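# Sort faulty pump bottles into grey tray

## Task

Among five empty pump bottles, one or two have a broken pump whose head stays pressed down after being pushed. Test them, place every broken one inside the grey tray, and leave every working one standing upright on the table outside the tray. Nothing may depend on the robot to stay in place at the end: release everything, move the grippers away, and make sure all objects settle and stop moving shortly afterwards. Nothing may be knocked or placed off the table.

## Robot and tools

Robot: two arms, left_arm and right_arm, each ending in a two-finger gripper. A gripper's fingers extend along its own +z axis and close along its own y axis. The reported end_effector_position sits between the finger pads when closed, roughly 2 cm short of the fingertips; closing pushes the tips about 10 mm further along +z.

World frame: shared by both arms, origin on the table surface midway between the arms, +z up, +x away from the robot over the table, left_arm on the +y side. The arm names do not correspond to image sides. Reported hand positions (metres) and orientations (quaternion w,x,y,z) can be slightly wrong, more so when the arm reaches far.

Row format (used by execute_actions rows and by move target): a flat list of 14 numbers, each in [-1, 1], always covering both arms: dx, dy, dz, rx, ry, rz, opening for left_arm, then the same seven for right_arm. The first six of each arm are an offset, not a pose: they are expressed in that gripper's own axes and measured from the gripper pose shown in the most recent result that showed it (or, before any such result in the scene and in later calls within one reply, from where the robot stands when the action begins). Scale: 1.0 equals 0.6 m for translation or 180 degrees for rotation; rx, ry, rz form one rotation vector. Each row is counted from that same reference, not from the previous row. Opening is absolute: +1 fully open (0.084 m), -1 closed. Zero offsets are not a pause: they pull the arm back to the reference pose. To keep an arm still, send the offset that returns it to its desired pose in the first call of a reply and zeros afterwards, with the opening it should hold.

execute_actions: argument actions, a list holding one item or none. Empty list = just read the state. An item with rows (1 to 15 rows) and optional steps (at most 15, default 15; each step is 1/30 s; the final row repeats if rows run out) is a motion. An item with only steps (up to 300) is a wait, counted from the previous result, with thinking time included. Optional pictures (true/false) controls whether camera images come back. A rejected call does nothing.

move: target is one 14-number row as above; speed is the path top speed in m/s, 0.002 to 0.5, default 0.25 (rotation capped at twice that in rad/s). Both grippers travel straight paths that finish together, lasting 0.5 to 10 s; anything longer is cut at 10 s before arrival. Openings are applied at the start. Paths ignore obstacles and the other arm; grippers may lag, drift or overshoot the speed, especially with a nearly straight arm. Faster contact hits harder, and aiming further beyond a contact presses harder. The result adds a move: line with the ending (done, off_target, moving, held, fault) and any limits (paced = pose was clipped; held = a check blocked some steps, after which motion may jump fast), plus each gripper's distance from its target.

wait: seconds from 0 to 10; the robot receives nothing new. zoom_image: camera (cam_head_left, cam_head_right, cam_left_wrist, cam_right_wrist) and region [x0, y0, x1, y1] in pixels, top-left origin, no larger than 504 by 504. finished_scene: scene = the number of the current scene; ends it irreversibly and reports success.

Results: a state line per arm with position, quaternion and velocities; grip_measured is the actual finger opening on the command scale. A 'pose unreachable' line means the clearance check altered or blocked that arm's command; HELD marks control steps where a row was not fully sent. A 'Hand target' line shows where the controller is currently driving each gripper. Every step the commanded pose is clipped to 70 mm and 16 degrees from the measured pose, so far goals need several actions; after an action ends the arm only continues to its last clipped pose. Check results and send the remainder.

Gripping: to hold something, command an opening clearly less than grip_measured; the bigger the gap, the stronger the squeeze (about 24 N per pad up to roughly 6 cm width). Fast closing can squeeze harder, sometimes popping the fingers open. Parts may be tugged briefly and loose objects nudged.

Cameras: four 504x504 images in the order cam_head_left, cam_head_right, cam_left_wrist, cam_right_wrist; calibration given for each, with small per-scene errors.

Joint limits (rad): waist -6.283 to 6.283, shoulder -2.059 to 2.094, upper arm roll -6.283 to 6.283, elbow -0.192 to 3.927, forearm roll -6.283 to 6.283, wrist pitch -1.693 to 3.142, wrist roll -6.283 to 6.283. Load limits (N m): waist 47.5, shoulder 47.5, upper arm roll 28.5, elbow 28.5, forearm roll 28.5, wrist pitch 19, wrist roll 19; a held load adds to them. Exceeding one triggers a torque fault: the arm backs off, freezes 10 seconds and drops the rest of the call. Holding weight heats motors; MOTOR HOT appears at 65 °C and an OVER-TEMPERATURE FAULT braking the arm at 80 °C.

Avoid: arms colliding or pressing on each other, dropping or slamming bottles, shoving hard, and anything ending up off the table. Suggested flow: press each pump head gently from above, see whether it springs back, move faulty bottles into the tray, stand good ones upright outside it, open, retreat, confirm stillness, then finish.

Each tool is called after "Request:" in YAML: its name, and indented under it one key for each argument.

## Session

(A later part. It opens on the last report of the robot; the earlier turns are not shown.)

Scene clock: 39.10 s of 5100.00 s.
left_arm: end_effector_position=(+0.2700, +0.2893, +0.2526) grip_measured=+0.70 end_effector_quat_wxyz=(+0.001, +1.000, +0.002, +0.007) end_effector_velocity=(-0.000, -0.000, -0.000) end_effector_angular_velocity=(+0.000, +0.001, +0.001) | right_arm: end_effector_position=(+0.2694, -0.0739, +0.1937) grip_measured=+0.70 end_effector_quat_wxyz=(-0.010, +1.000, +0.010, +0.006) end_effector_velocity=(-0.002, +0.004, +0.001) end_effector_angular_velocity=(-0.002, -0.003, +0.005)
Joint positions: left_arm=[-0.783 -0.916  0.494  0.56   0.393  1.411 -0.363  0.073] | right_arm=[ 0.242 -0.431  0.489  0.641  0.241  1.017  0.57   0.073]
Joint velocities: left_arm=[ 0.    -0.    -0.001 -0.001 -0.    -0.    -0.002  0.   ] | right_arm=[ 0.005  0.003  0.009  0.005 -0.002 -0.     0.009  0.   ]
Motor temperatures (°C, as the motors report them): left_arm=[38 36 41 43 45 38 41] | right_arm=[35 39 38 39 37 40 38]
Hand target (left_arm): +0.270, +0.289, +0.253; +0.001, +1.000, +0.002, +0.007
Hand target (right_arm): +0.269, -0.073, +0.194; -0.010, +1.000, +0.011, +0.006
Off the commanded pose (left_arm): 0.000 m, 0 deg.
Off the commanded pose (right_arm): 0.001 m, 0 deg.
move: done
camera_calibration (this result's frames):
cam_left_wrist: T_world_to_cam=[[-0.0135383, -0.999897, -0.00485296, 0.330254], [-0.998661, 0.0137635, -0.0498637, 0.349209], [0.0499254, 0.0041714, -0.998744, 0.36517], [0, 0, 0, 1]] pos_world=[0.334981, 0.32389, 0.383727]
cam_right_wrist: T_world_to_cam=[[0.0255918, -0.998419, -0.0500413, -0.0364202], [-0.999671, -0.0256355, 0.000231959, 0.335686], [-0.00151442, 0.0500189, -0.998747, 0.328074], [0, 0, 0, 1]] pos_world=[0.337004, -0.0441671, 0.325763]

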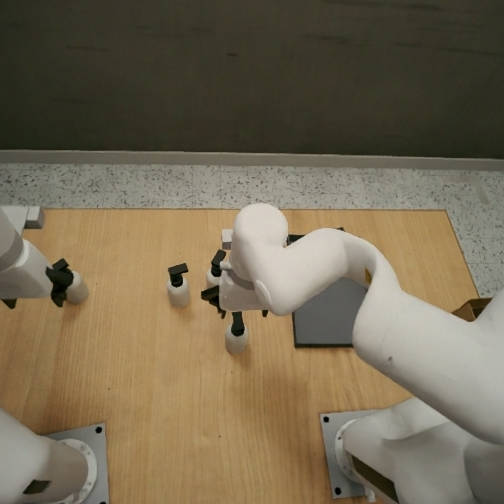

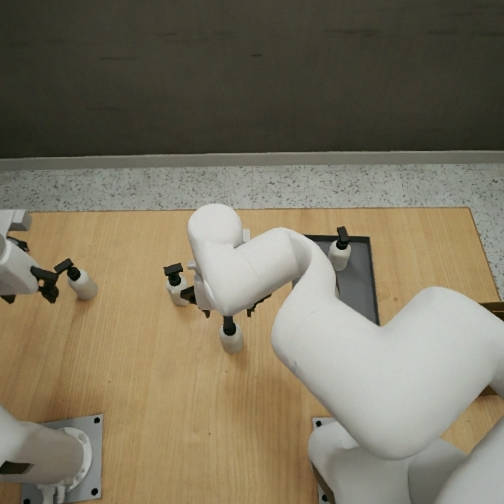

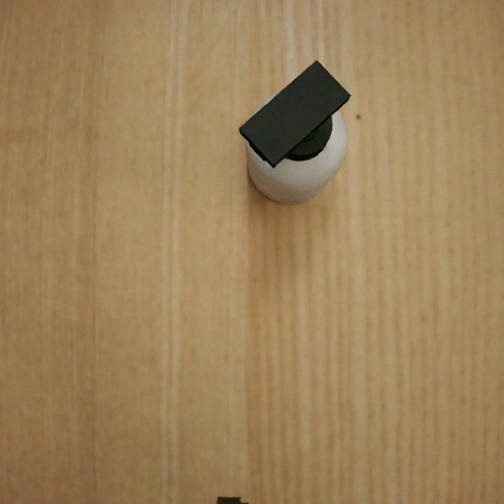

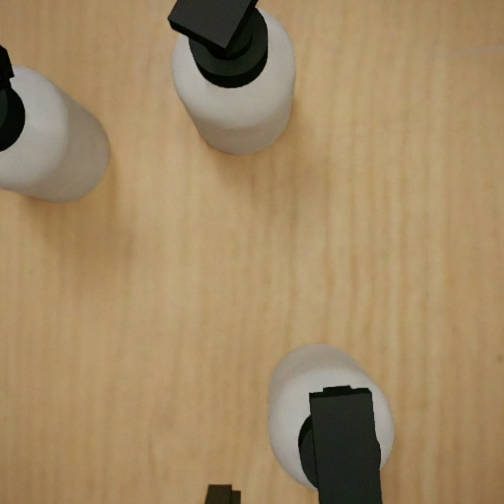

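Close enough (shift ~3 mm +y, 4 mm -x). Grasp and place at (0.35,-0.32).

Request:
move:
  target: [0,0,0,0,0,0,0.7, -0.006,-0.005,0.2,0,0,0,0.7]
  speed: 0.12

Request:
move:
  target: [0,0,0,0,0,0,0.7, 0,0,0,0,0,0,-0.3]

Request:
move:
  target: [0,0,0,0,0,0,0.7, 0,0,-0.13,0,0,0,-0.3]

Request:
move:
  target: [0,0,0,0,0,0,0.7, 0.14,0.42,0,0,0,0,-0.3]

Request:
move:
  target: [0,0,0,0,0,0,0.7, 0,0,0.117,0,0,0,-0.3]
  speed: 0.1

Request:
move:
  target: [0,0,0,0,0,0,0.7, 0,0,0,0,0,0,0.7]

Request:
move:
  target: [0,0,0,0,0,0,0.7, 0,0,-0.25,0,0,0,0.7]

Scene clock: 42.13 s of 5100.00 s.
left_arm: end_effector_position=(+0.2700, +0.2893, +0.2526) grip_measured=+0.70 end_effector_quat_wxyz=(+0.001, +1.000, +0.002, +0.007) end_effector_velocity=(-0.000, +0.000, -0.000) end_effector_angular_velocity=(+0.000, +0.000, -0.000) | right_arm: end_effector_position=(+0.2678, -0.0681, +0.0744) grip_measured=+0.70 end_effector_quat_wxyz=(-0.011, +1.000, +0.010, +0.007) end_effector_velocity=(-0.001, -0.000, -0.002) end_effector_angular_velocity=(-0.003, +0.001, +0.001)
Joint positions: left_arm=[-0.783 -0.916  0.494  0.56   0.393  1.411 -0.363  0.073] | right_arm=[ 0.203 -0.139  0.597  0.481  0.152  0.576  0.672  0.073]
Joint velocities: left_arm=[ 0.  0.  0. -0.  0.  0.  0.  0.] | right_arm=[ 0.     0.004  0.001 -0.002 -0.006 -0.003  0.004 -0.   ]
Motor temperatures (°C, as the motors report them): left_arm=[38 36 41 44 45 38 41] | right_arm=[35 39 38 39 37 40 38]
Hand target (left_arm): +0.270, +0.289, +0.253; +0.001, +1.000, +0.002, +0.007
Hand target (right_arm): +0.267, -0.069, +0.074; -0.010, +1.000, +0.010, +0.006
Off the commanded pose (left_arm): 0.000 m, 0 deg.
Off the commanded pose (right_arm): 0.001 m, 0 deg.
move: done
camera_calibration (this result's frames):
cam_left_wrist: T_world_to_cam=[[-0.0135384, -0.999897, -0.00485303, 0.330254], [-0.998661, 0.0137637, -0.0498636, 0.349209], [0.0499253, 0.00417146, -0.998744, 0.365169], [0, 0, 0, 1]] pos_world=[0.334981, 0.32389, 0.383726]
cam_right_wrist: T_world_to_cam=[[0.0251443, -0.99835, -0.051625, -0.0363692], [-0.999684, -0.025085, -0.00179679, 0.33443], [0.000498816, 0.0516538, -0.998665, 0.208169], [0, 0, 0, 1]] pos_world=[0.335135, -0.0386728, 0.206615]

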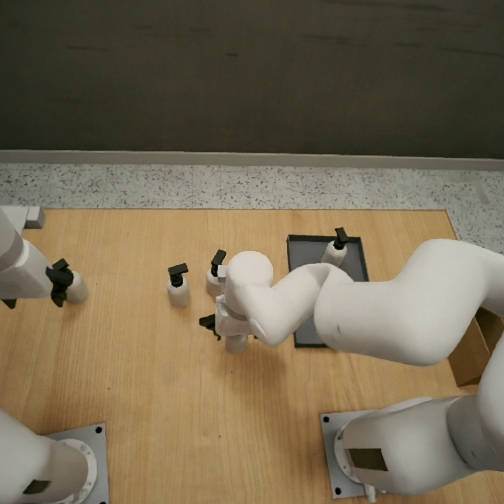

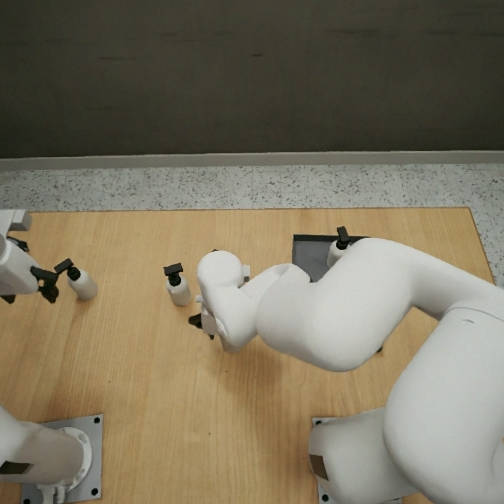

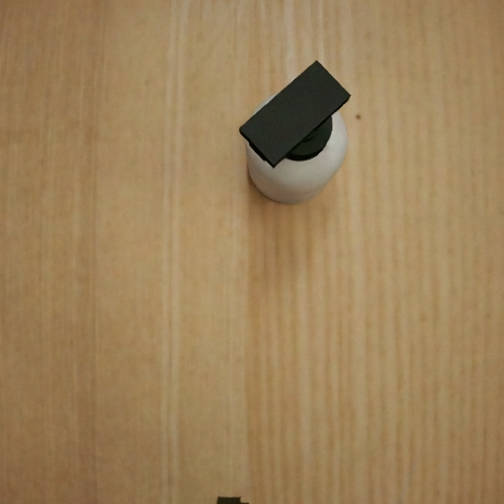

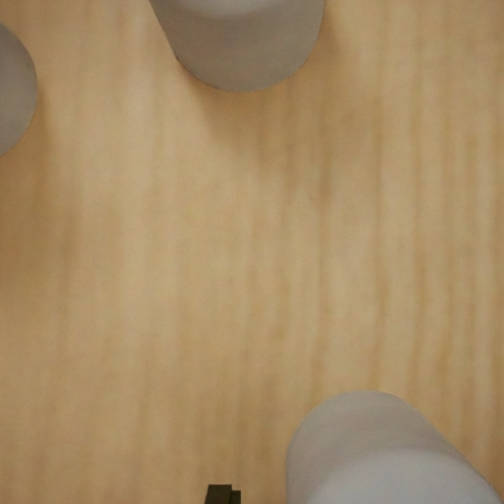

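Scene clock: 42.63 s of 5100.00 s.
left_arm: end_effector_position=(+0.2700, +0.2893, +0.2526) grip_measured=+0.70 end_effector_quat_wxyz=(+0.001, +1.000, +0.002, +0.007) end_effector_velocity=(-0.001, -0.000, -0.001) end_effector_angular_velocity=(+0.000, +0.003, -0.002) | right_arm: end_effector_position=(+0.2679, -0.0680, +0.0745) grip_measured=+0.12 end_effector_quat_wxyz=(-0.011, +1.000, +0.010, +0.007) end_effector_velocity=(+0.000, -0.001, -0.000) end_effector_angular_velocity=(-0.001, +0.001, -0.002)
Joint positions: left_arm=[-0.783 -0.916  0.494  0.56   0.393  1.411 -0.363  0.073] | right_arm=[ 0.203 -0.139  0.597  0.481  0.152  0.576  0.672  0.049]
Joint velocities: left_arm=[ 0.    -0.     0.001 -0.003 -0.     0.     0.001 -0.   ] | right_arm=[-0.001  0.    -0.001 -0.    -0.     0.     0.001  0.   ]
Motor temperatures (°C, as the motors report them): left_arm=[38 36 41 44 45 38 41] | right_arm=[35 39 38 39 37 40 38]
Hand target (left_arm): +0.270, +0.289, +0.253; +0.001, +1.000, +0.002, +0.007
Hand target (right_arm): +0.268, -0.068, +0.074; -0.011, +1.000, +0.010, +0.007
Off the commanded pose (left_arm): 0.000 m, 0 deg.
Off the commanded pose (right_arm): 0.000 m, 0 deg.
move: done
camera_calibration (this result's frames):
cam_left_wrist: T_world_to_cam=[[-0.0135384, -0.999897, -0.00485293, 0.330254], [-0.998661, 0.0137637, -0.0498637, 0.349209], [0.0499253, 0.00417136, -0.998744, 0.36517], [0, 0, 0, 1]] pos_world=[0.334981, 0.32389, 0.383726]
cam_right_wrist: T_world_to_cam=[[0.0252187, -0.998339, -0.0518014, -0.036281], [-0.999682, -0.0251448, -0.00207741, 0.334523], [0.000771419, 0.0518373, -0.998655, 0.208207], [0, 0, 0, 1]] pos_world=[0.33517, -0.038602, 0.206742]

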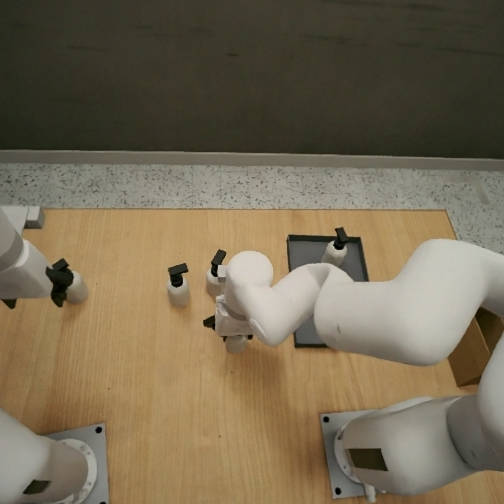

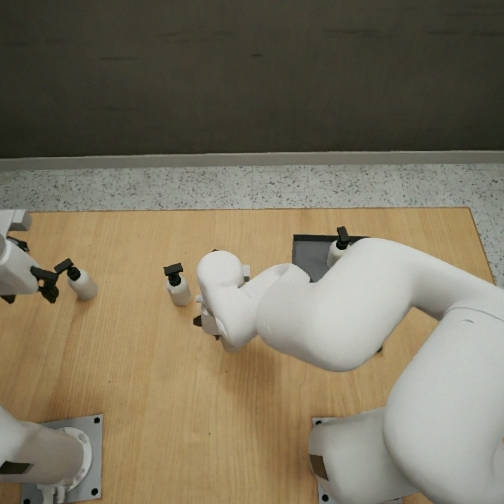

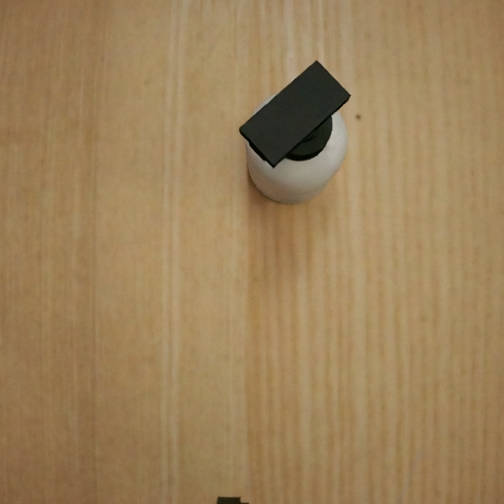

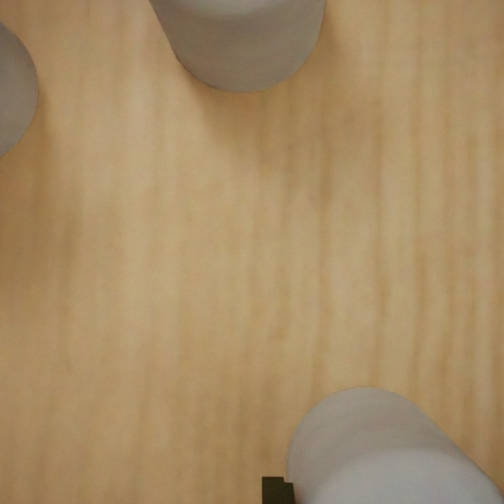

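Scene clock: 43.50 s of 5100.00 s.
left_arm: end_effector_position=(+0.2700, +0.2893, +0.2526) grip_measured=+0.70 end_effector_quat_wxyz=(+0.001, +1.000, +0.002, +0.007) end_effector_velocity=(-0.000, +0.000, -0.001) end_effector_angular_velocity=(-0.000, +0.002, +0.001) | right_arm: end_effector_position=(+0.2666, -0.0698, +0.1521) grip_measured=+0.12 end_effector_quat_wxyz=(-0.011, +1.000, +0.010, +0.007) end_effector_velocity=(+0.001, +0.001, +0.003) end_effector_angular_velocity=(+0.002, -0.005, -0.000)
Joint positions: left_arm=[-0.783 -0.916  0.494  0.56   0.393  1.411 -0.363  0.073] | right_arm=[ 0.236 -0.361  0.536  0.568  0.246  0.872  0.59   0.049]
Joint velocities: left_arm=[ 0.     0.     0.001 -0.001  0.     0.    -0.    -0.   ] | right_arm=[-0.001 -0.006 -0.002  0.005 -0.     0.006 -0.001  0.   ]
Motor temperatures (°C, as the motors report them): left_arm=[38 36 41 44 45 38 41] | right_arm=[35 39 38 39 37 40 38]
Hand target (left_arm): +0.270, +0.289, +0.253; +0.001, +1.000, +0.002, +0.007
Hand target (right_arm): +0.267, -0.070, +0.153; -0.011, +1.000, +0.010, +0.007
Off the commanded pose (left_arm): 0.000 m, 0 deg.
Off the commanded pose (right_arm): 0.000 m, 0 deg.
move: done
camera_calibration (this result's frames):
cam_left_wrist: T_world_to_cam=[[-0.0135386, -0.999897, -0.00485275, 0.330254], [-0.998661, 0.0137638, -0.0498637, 0.349209], [0.0499254, 0.00417117, -0.998744, 0.36517], [0, 0, 0, 1]] pos_world=[0.334981, 0.32389, 0.383727]
cam_right_wrist: T_world_to_cam=[[0.0254635, -0.99837, -0.0510775, -0.0342112], [-0.999676, -0.0254425, -0.00106284, 0.333161], [-0.000238427, 0.051088, -0.998694, 0.285981], [0, 0, 0, 1]] pos_world=[0.333993, -0.0402892, 0.284214]

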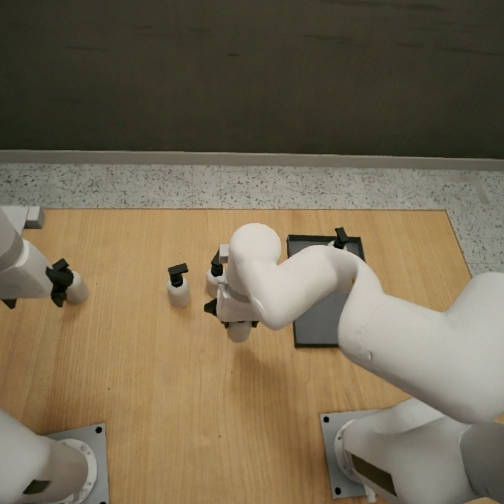

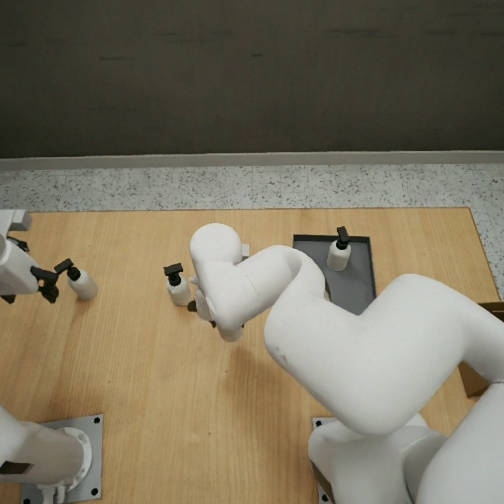

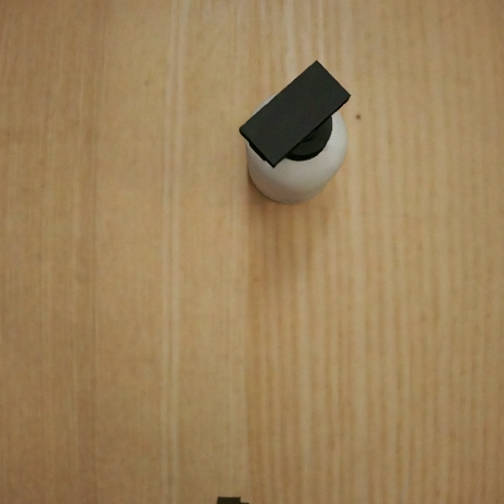

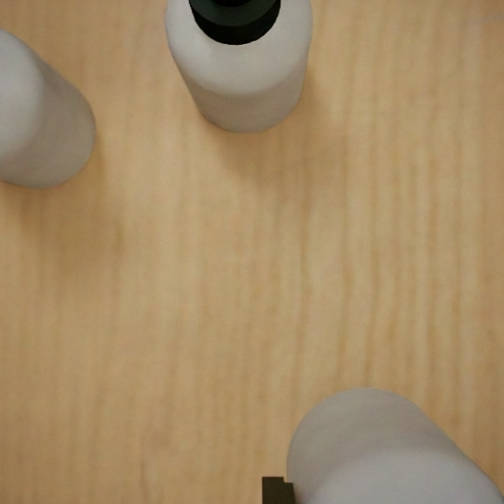

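Scene clock: 45.03 s of 5100.00 s.
left_arm: end_effector_position=(+0.2700, +0.2893, +0.2526) grip_measured=+0.70 end_effector_quat_wxyz=(+0.001, +1.000, +0.002, +0.007) end_effector_velocity=(-0.000, -0.000, -0.000) end_effector_angular_velocity=(+0.000, -0.000, +0.001) | right_arm: end_effector_position=(+0.3557, -0.3207, +0.1483) grip_measured=+0.12 end_effector_quat_wxyz=(-0.010, +1.000, +0.010, +0.007) end_effector_velocity=(+0.001, -0.003, +0.000) end_effector_angular_velocity=(+0.002, -0.001, -0.004)
Joint positions: left_arm=[-0.783 -0.916  0.494  0.56   0.393  1.411 -0.363  0.073] | right_arm=[-0.082 -0.372  0.064  0.503  0.056  0.861 -0.057  0.049]
Joint velocities: left_arm=[-0.    -0.    -0.    -0.     0.     0.    -0.001  0.   ] | right_arm=[-0.005  0.003 -0.005  0.002  0.    -0.001 -0.006 -0.   ]
Motor temperatures (°C, as the motors report them): left_arm=[38 36 41 44 45 38 41] | right_arm=[35 39 38 39 37 40 38]
Hand target (left_arm): +0.270, +0.289, +0.253; +0.001, +1.000, +0.002, +0.007
Hand target (right_arm): +0.356, -0.321, +0.148; -0.010, +1.000, +0.010, +0.007
Off the commanded pose (left_arm): 0.000 m, 0 deg.
Off the commanded pose (right_arm): 0.001 m, 0 deg.
move: done
camera_calibration (this result's frames):
cam_left_wrist: T_world_to_cam=[[-0.0135387, -0.999897, -0.00485277, 0.330254], [-0.998661, 0.013764, -0.0498638, 0.349209], [0.0499254, 0.00417118, -0.998744, 0.36517], [0, 0, 0, 1]] pos_world=[0.334981, 0.32389, 0.383727]
cam_right_wrist: T_world_to_cam=[[0.026187, -0.998458, -0.0489507, -0.287687], [-0.999657, -0.026116, -0.00208835, 0.415821], [0.000806732, 0.0489886, -0.998799, 0.294055], [0, 0, 0, 1]] pos_world=[0.422975, -0.290789, 0.280488]

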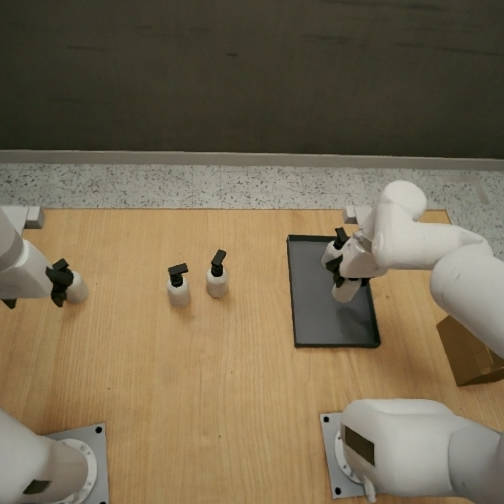

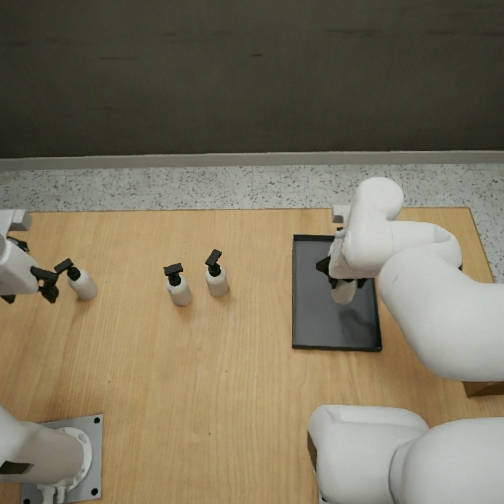

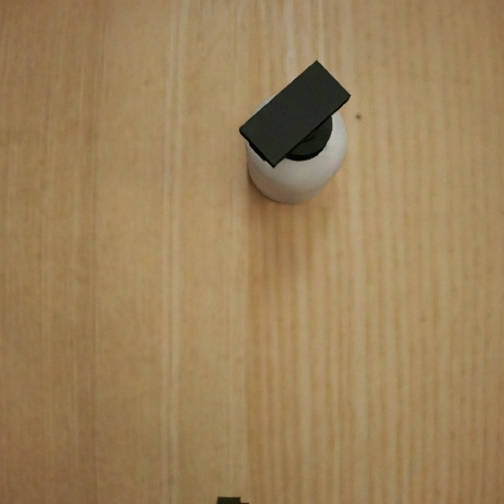

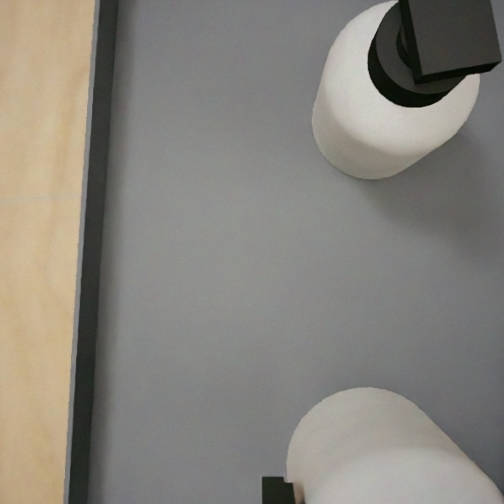

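Scene clock: 46.13 s of 5100.00 s.
left_arm: end_effector_position=(+0.2700, +0.2893, +0.2526) grip_measured=+0.70 end_effector_quat_wxyz=(+0.001, +1.000, +0.002, +0.007) end_effector_velocity=(+0.000, +0.000, +0.000) end_effector_angular_velocity=(-0.001, -0.001, +0.001) | right_arm: end_effector_position=(+0.3569, -0.3194, +0.0784) grip_measured=+0.12 end_effector_quat_wxyz=(-0.009, +1.000, +0.010, +0.008) end_effector_velocity=(-0.000, -0.000, -0.002) end_effector_angular_velocity=(-0.000, +0.001, +0.000)
Joint positions: left_arm=[-0.783 -0.916  0.494  0.56   0.393  1.411 -0.363  0.073] | right_arm=[-0.08  -0.191  0.073  0.421  0.058  0.597 -0.055  0.049]
Joint velocities: left_arm=[-0.     0.     0.001  0.001  0.     0.     0.     0.   ] | right_arm=[-0.001  0.005  0.001 -0.002 -0.    -0.005 -0.     0.   ]
Motor temperatures (°C, as the motors report them): left_arm=[38 36 41 44 45 38 41] | right_arm=[35 39 38 39 37 40 38]
Hand target (left_arm): +0.270, +0.289, +0.253; +0.001, +1.000, +0.002, +0.007
Hand target (right_arm): +0.357, -0.319, +0.078; -0.009, +1.000, +0.010, +0.007
Off the commanded pose (left_arm): 0.000 m, 0 deg.
Off the commanded pose (right_arm): 0.000 m, 0 deg.
move: done
camera_calibration (this result's frames):
cam_left_wrist: T_world_to_cam=[[-0.0135387, -0.999897, -0.00485278, 0.330254], [-0.998661, 0.013764, -0.0498638, 0.349209], [0.0499255, 0.00417119, -0.998744, 0.36517], [0, 0, 0, 1]] pos_world=[0.334981, 0.32389, 0.383727]
cam_right_wrist: T_world_to_cam=[[0.0261204, -0.998471, -0.0487161, -0.289859], [-0.999657, -0.0260103, -0.00289281, 0.416956], [0.00162126, 0.048775, -0.998808, 0.223764], [0, 0, 0, 1]] pos_world=[0.424022, -0.289484, 0.210583]

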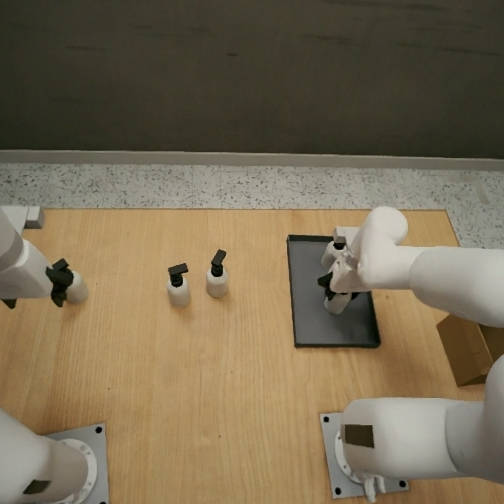

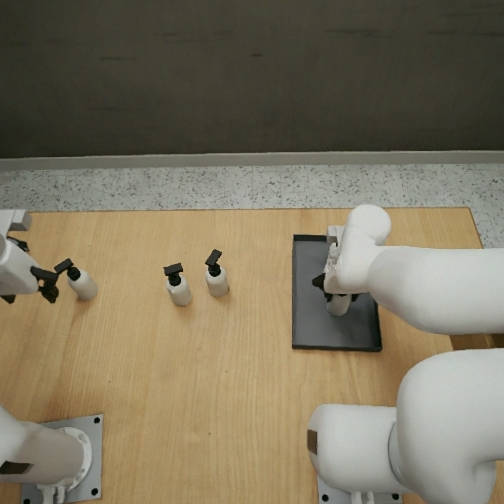

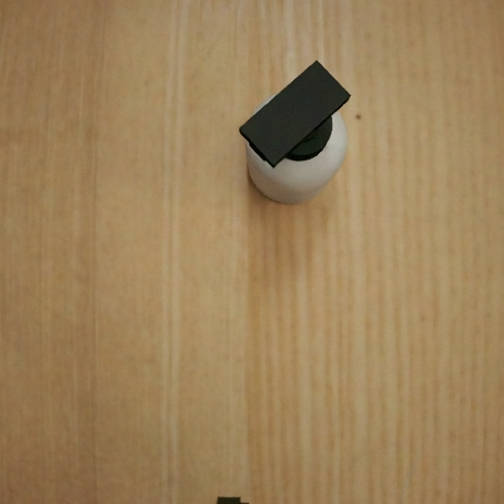

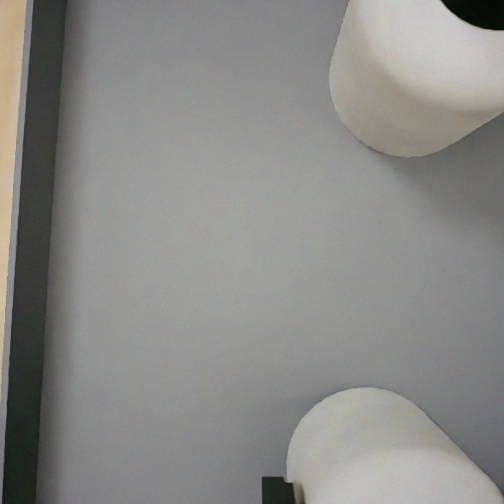

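Scene clock: 46.63 s of 5100.00 s.
left_arm: end_effector_position=(+0.2700, +0.2893, +0.2526) grip_measured=+0.70 end_effector_quat_wxyz=(+0.001, +1.000, +0.002, +0.007) end_effector_velocity=(-0.000, -0.000, -0.000) end_effector_angular_velocity=(+0.001, +0.001, -0.000) | right_arm: end_effector_position=(+0.3569, -0.3194, +0.0784) grip_measured=+0.70 end_effector_quat_wxyz=(-0.009, +1.000, +0.010, +0.008) end_effector_velocity=(+0.000, -0.000, -0.000) end_effector_angular_velocity=(-0.000, -0.000, -0.003)
Joint positions: left_arm=[-0.783 -0.916  0.494  0.56   0.393  1.411 -0.363  0.073] | right_arm=[-0.08  -0.191  0.073  0.421  0.058  0.597 -0.055  0.073]
Joint velocities: left_arm=[-0.     0.    -0.001 -0.001  0.     0.    -0.001 -0.   ] | right_arm=[-0.     0.     0.     0.    -0.    -0.001  0.003  0.   ]
Motor temperatures (°C, as the motors report them): left_arm=[38 36 41 44 45 38 41] | right_arm=[35 39 38 39 37 40 38]
Hand target (left_arm): +0.270, +0.289, +0.253; +0.001, +1.000, +0.002, +0.007
Hand target (right_arm): +0.357, -0.319, +0.078; -0.009, +1.000, +0.010, +0.008
Off the commanded pose (left_arm): 0.000 m, 0 deg.
Off the commanded pose (right_arm): 0.000 m, 0 deg.
move: done
camera_calibration (this result's frames):
cam_left_wrist: T_world_to_cam=[[-0.0135386, -0.999897, -0.00485269, 0.330254], [-0.998661, 0.0137638, -0.0498638, 0.349209], [0.0499254, 0.00417111, -0.998744, 0.36517], [0, 0, 0, 1]] pos_world=[0.334981, 0.32389, 0.383727]
cam_right_wrist: T_world_to_cam=[[0.0261217, -0.998471, -0.0487131, -0.289859], [-0.999657, -0.0260094, -0.00293789, 0.416971], [0.00166639, 0.0487732, -0.998808, 0.223763], [0, 0, 0, 1]] pos_world=[0.424027, -0.289485, 0.210601]

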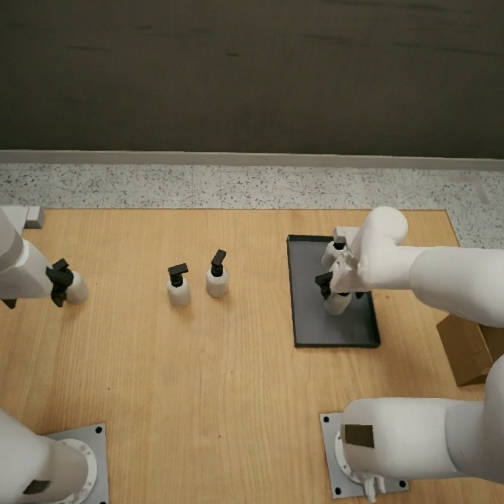

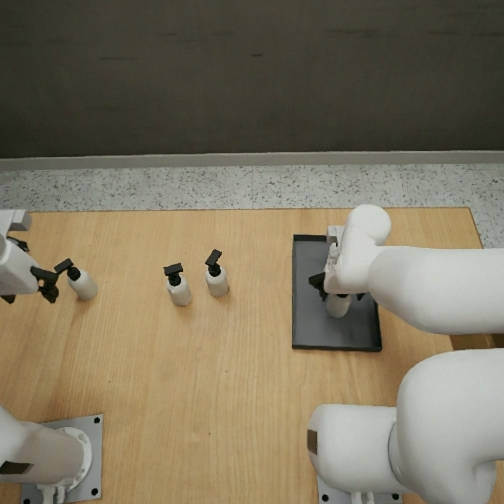

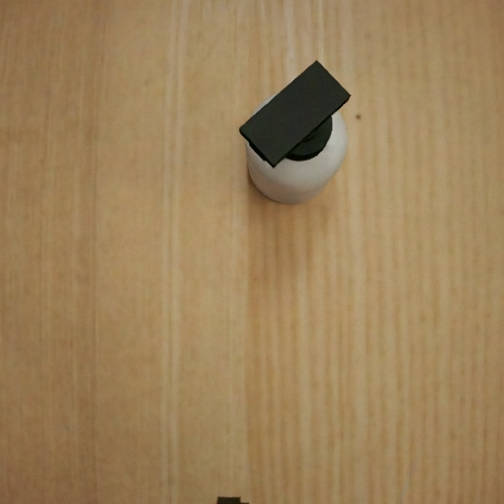

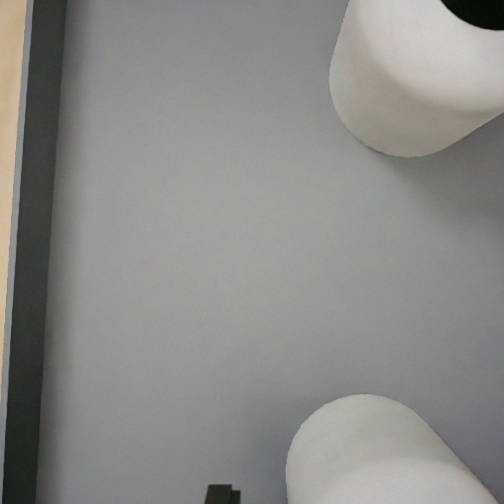

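Scene clock: 47.73 s of 5100.00 s.
left_arm: end_effector_position=(+0.2700, +0.2893, +0.2526) grip_measured=+0.70 end_effector_quat_wxyz=(+0.001, +1.000, +0.002, +0.007) end_effector_velocity=(-0.000, -0.000, -0.000) end_effector_angular_velocity=(+0.000, +0.001, +0.000) | right_arm: end_effector_position=(+0.3545, -0.3222, +0.2279) grip_measured=+0.70 end_effector_quat_wxyz=(-0.010, +1.000, +0.010, +0.007) end_effector_velocity=(+0.001, -0.000, +0.004) end_effector_angular_velocity=(+0.001, -0.007, -0.000)
Joint positions: left_arm=[-0.783 -0.916  0.494  0.56   0.393  1.411 -0.363  0.073] | right_arm=[-0.085 -0.483  0.054  0.658  0.049  1.128 -0.057  0.073]
Joint velocities: left_arm=[-0.    -0.     0.    -0.001  0.     0.    -0.001 -0.   ] | right_arm=[-0.001 -0.004 -0.001  0.007  0.001  0.004 -0.001  0.   ]
Motor temperatures (°C, as the motors report them): left_arm=[38 36 41 44 45 38 41] | right_arm=[35 39 38 39 37 40 38]
Hand target (left_arm): +0.270, +0.289, +0.253; +0.001, +1.000, +0.002, +0.007
Hand target (right_arm): +0.355, -0.322, +0.229; -0.010, +1.000, +0.010, +0.008
Off the commanded pose (left_arm): 0.000 m, 0 deg.
Off the commanded pose (right_arm): 0.000 m, 0 deg.
move: done
camera_calibration (this result's frames):
cam_left_wrist: T_world_to_cam=[[-0.0135386, -0.999897, -0.00485265, 0.330254], [-0.998661, 0.0137639, -0.0498638, 0.349209], [0.0499254, 0.00417107, -0.998744, 0.36517], [0, 0, 0, 1]] pos_world=[0.334981, 0.32389, 0.383727]
cam_right_wrist: T_world_to_cam=[[0.0262043, -0.998451, -0.0490911, -0.285253], [-0.999657, -0.0261652, -0.00143787, 0.414586], [0.00015116, 0.0491119, -0.998793, 0.373867], [0, 0, 0, 1]] pos_world=[0.421862, -0.292325, 0.360009]

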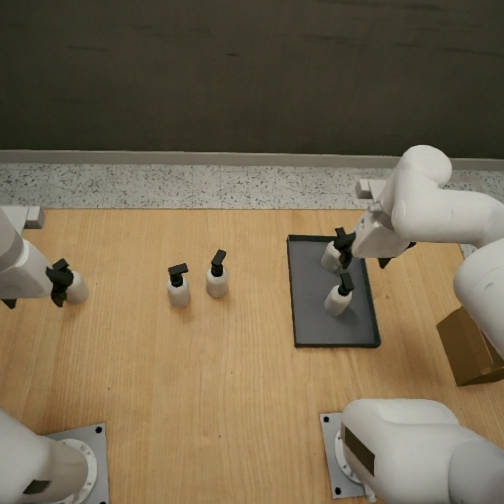

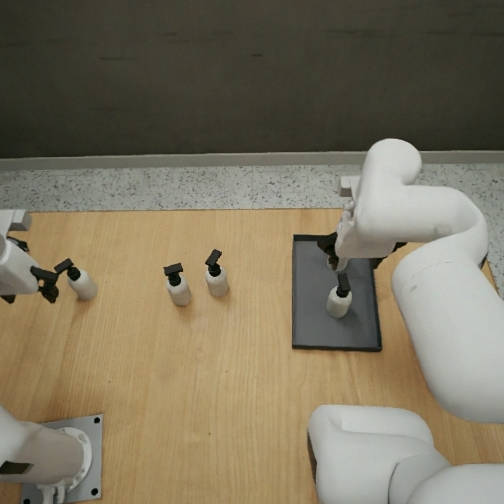

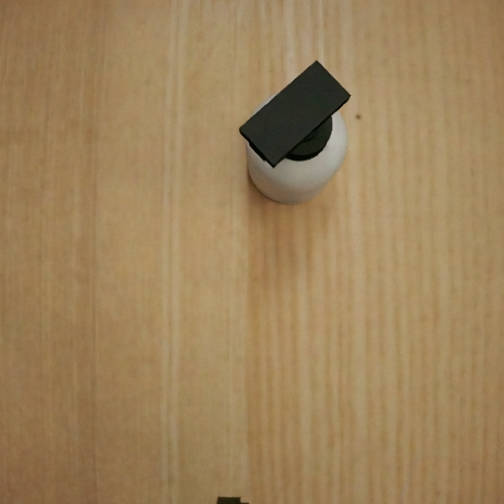

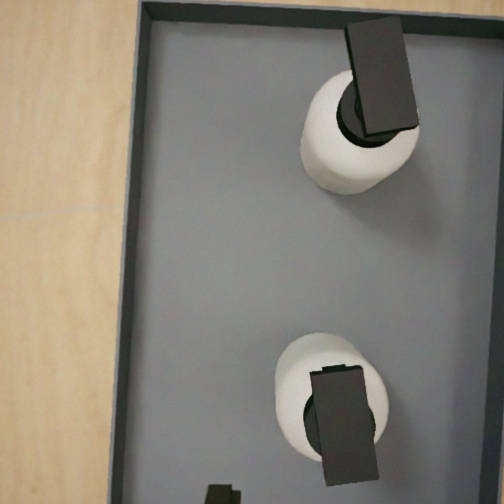

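Request:
finished_scene:
  scene: 1

The scene is finished: the task was done.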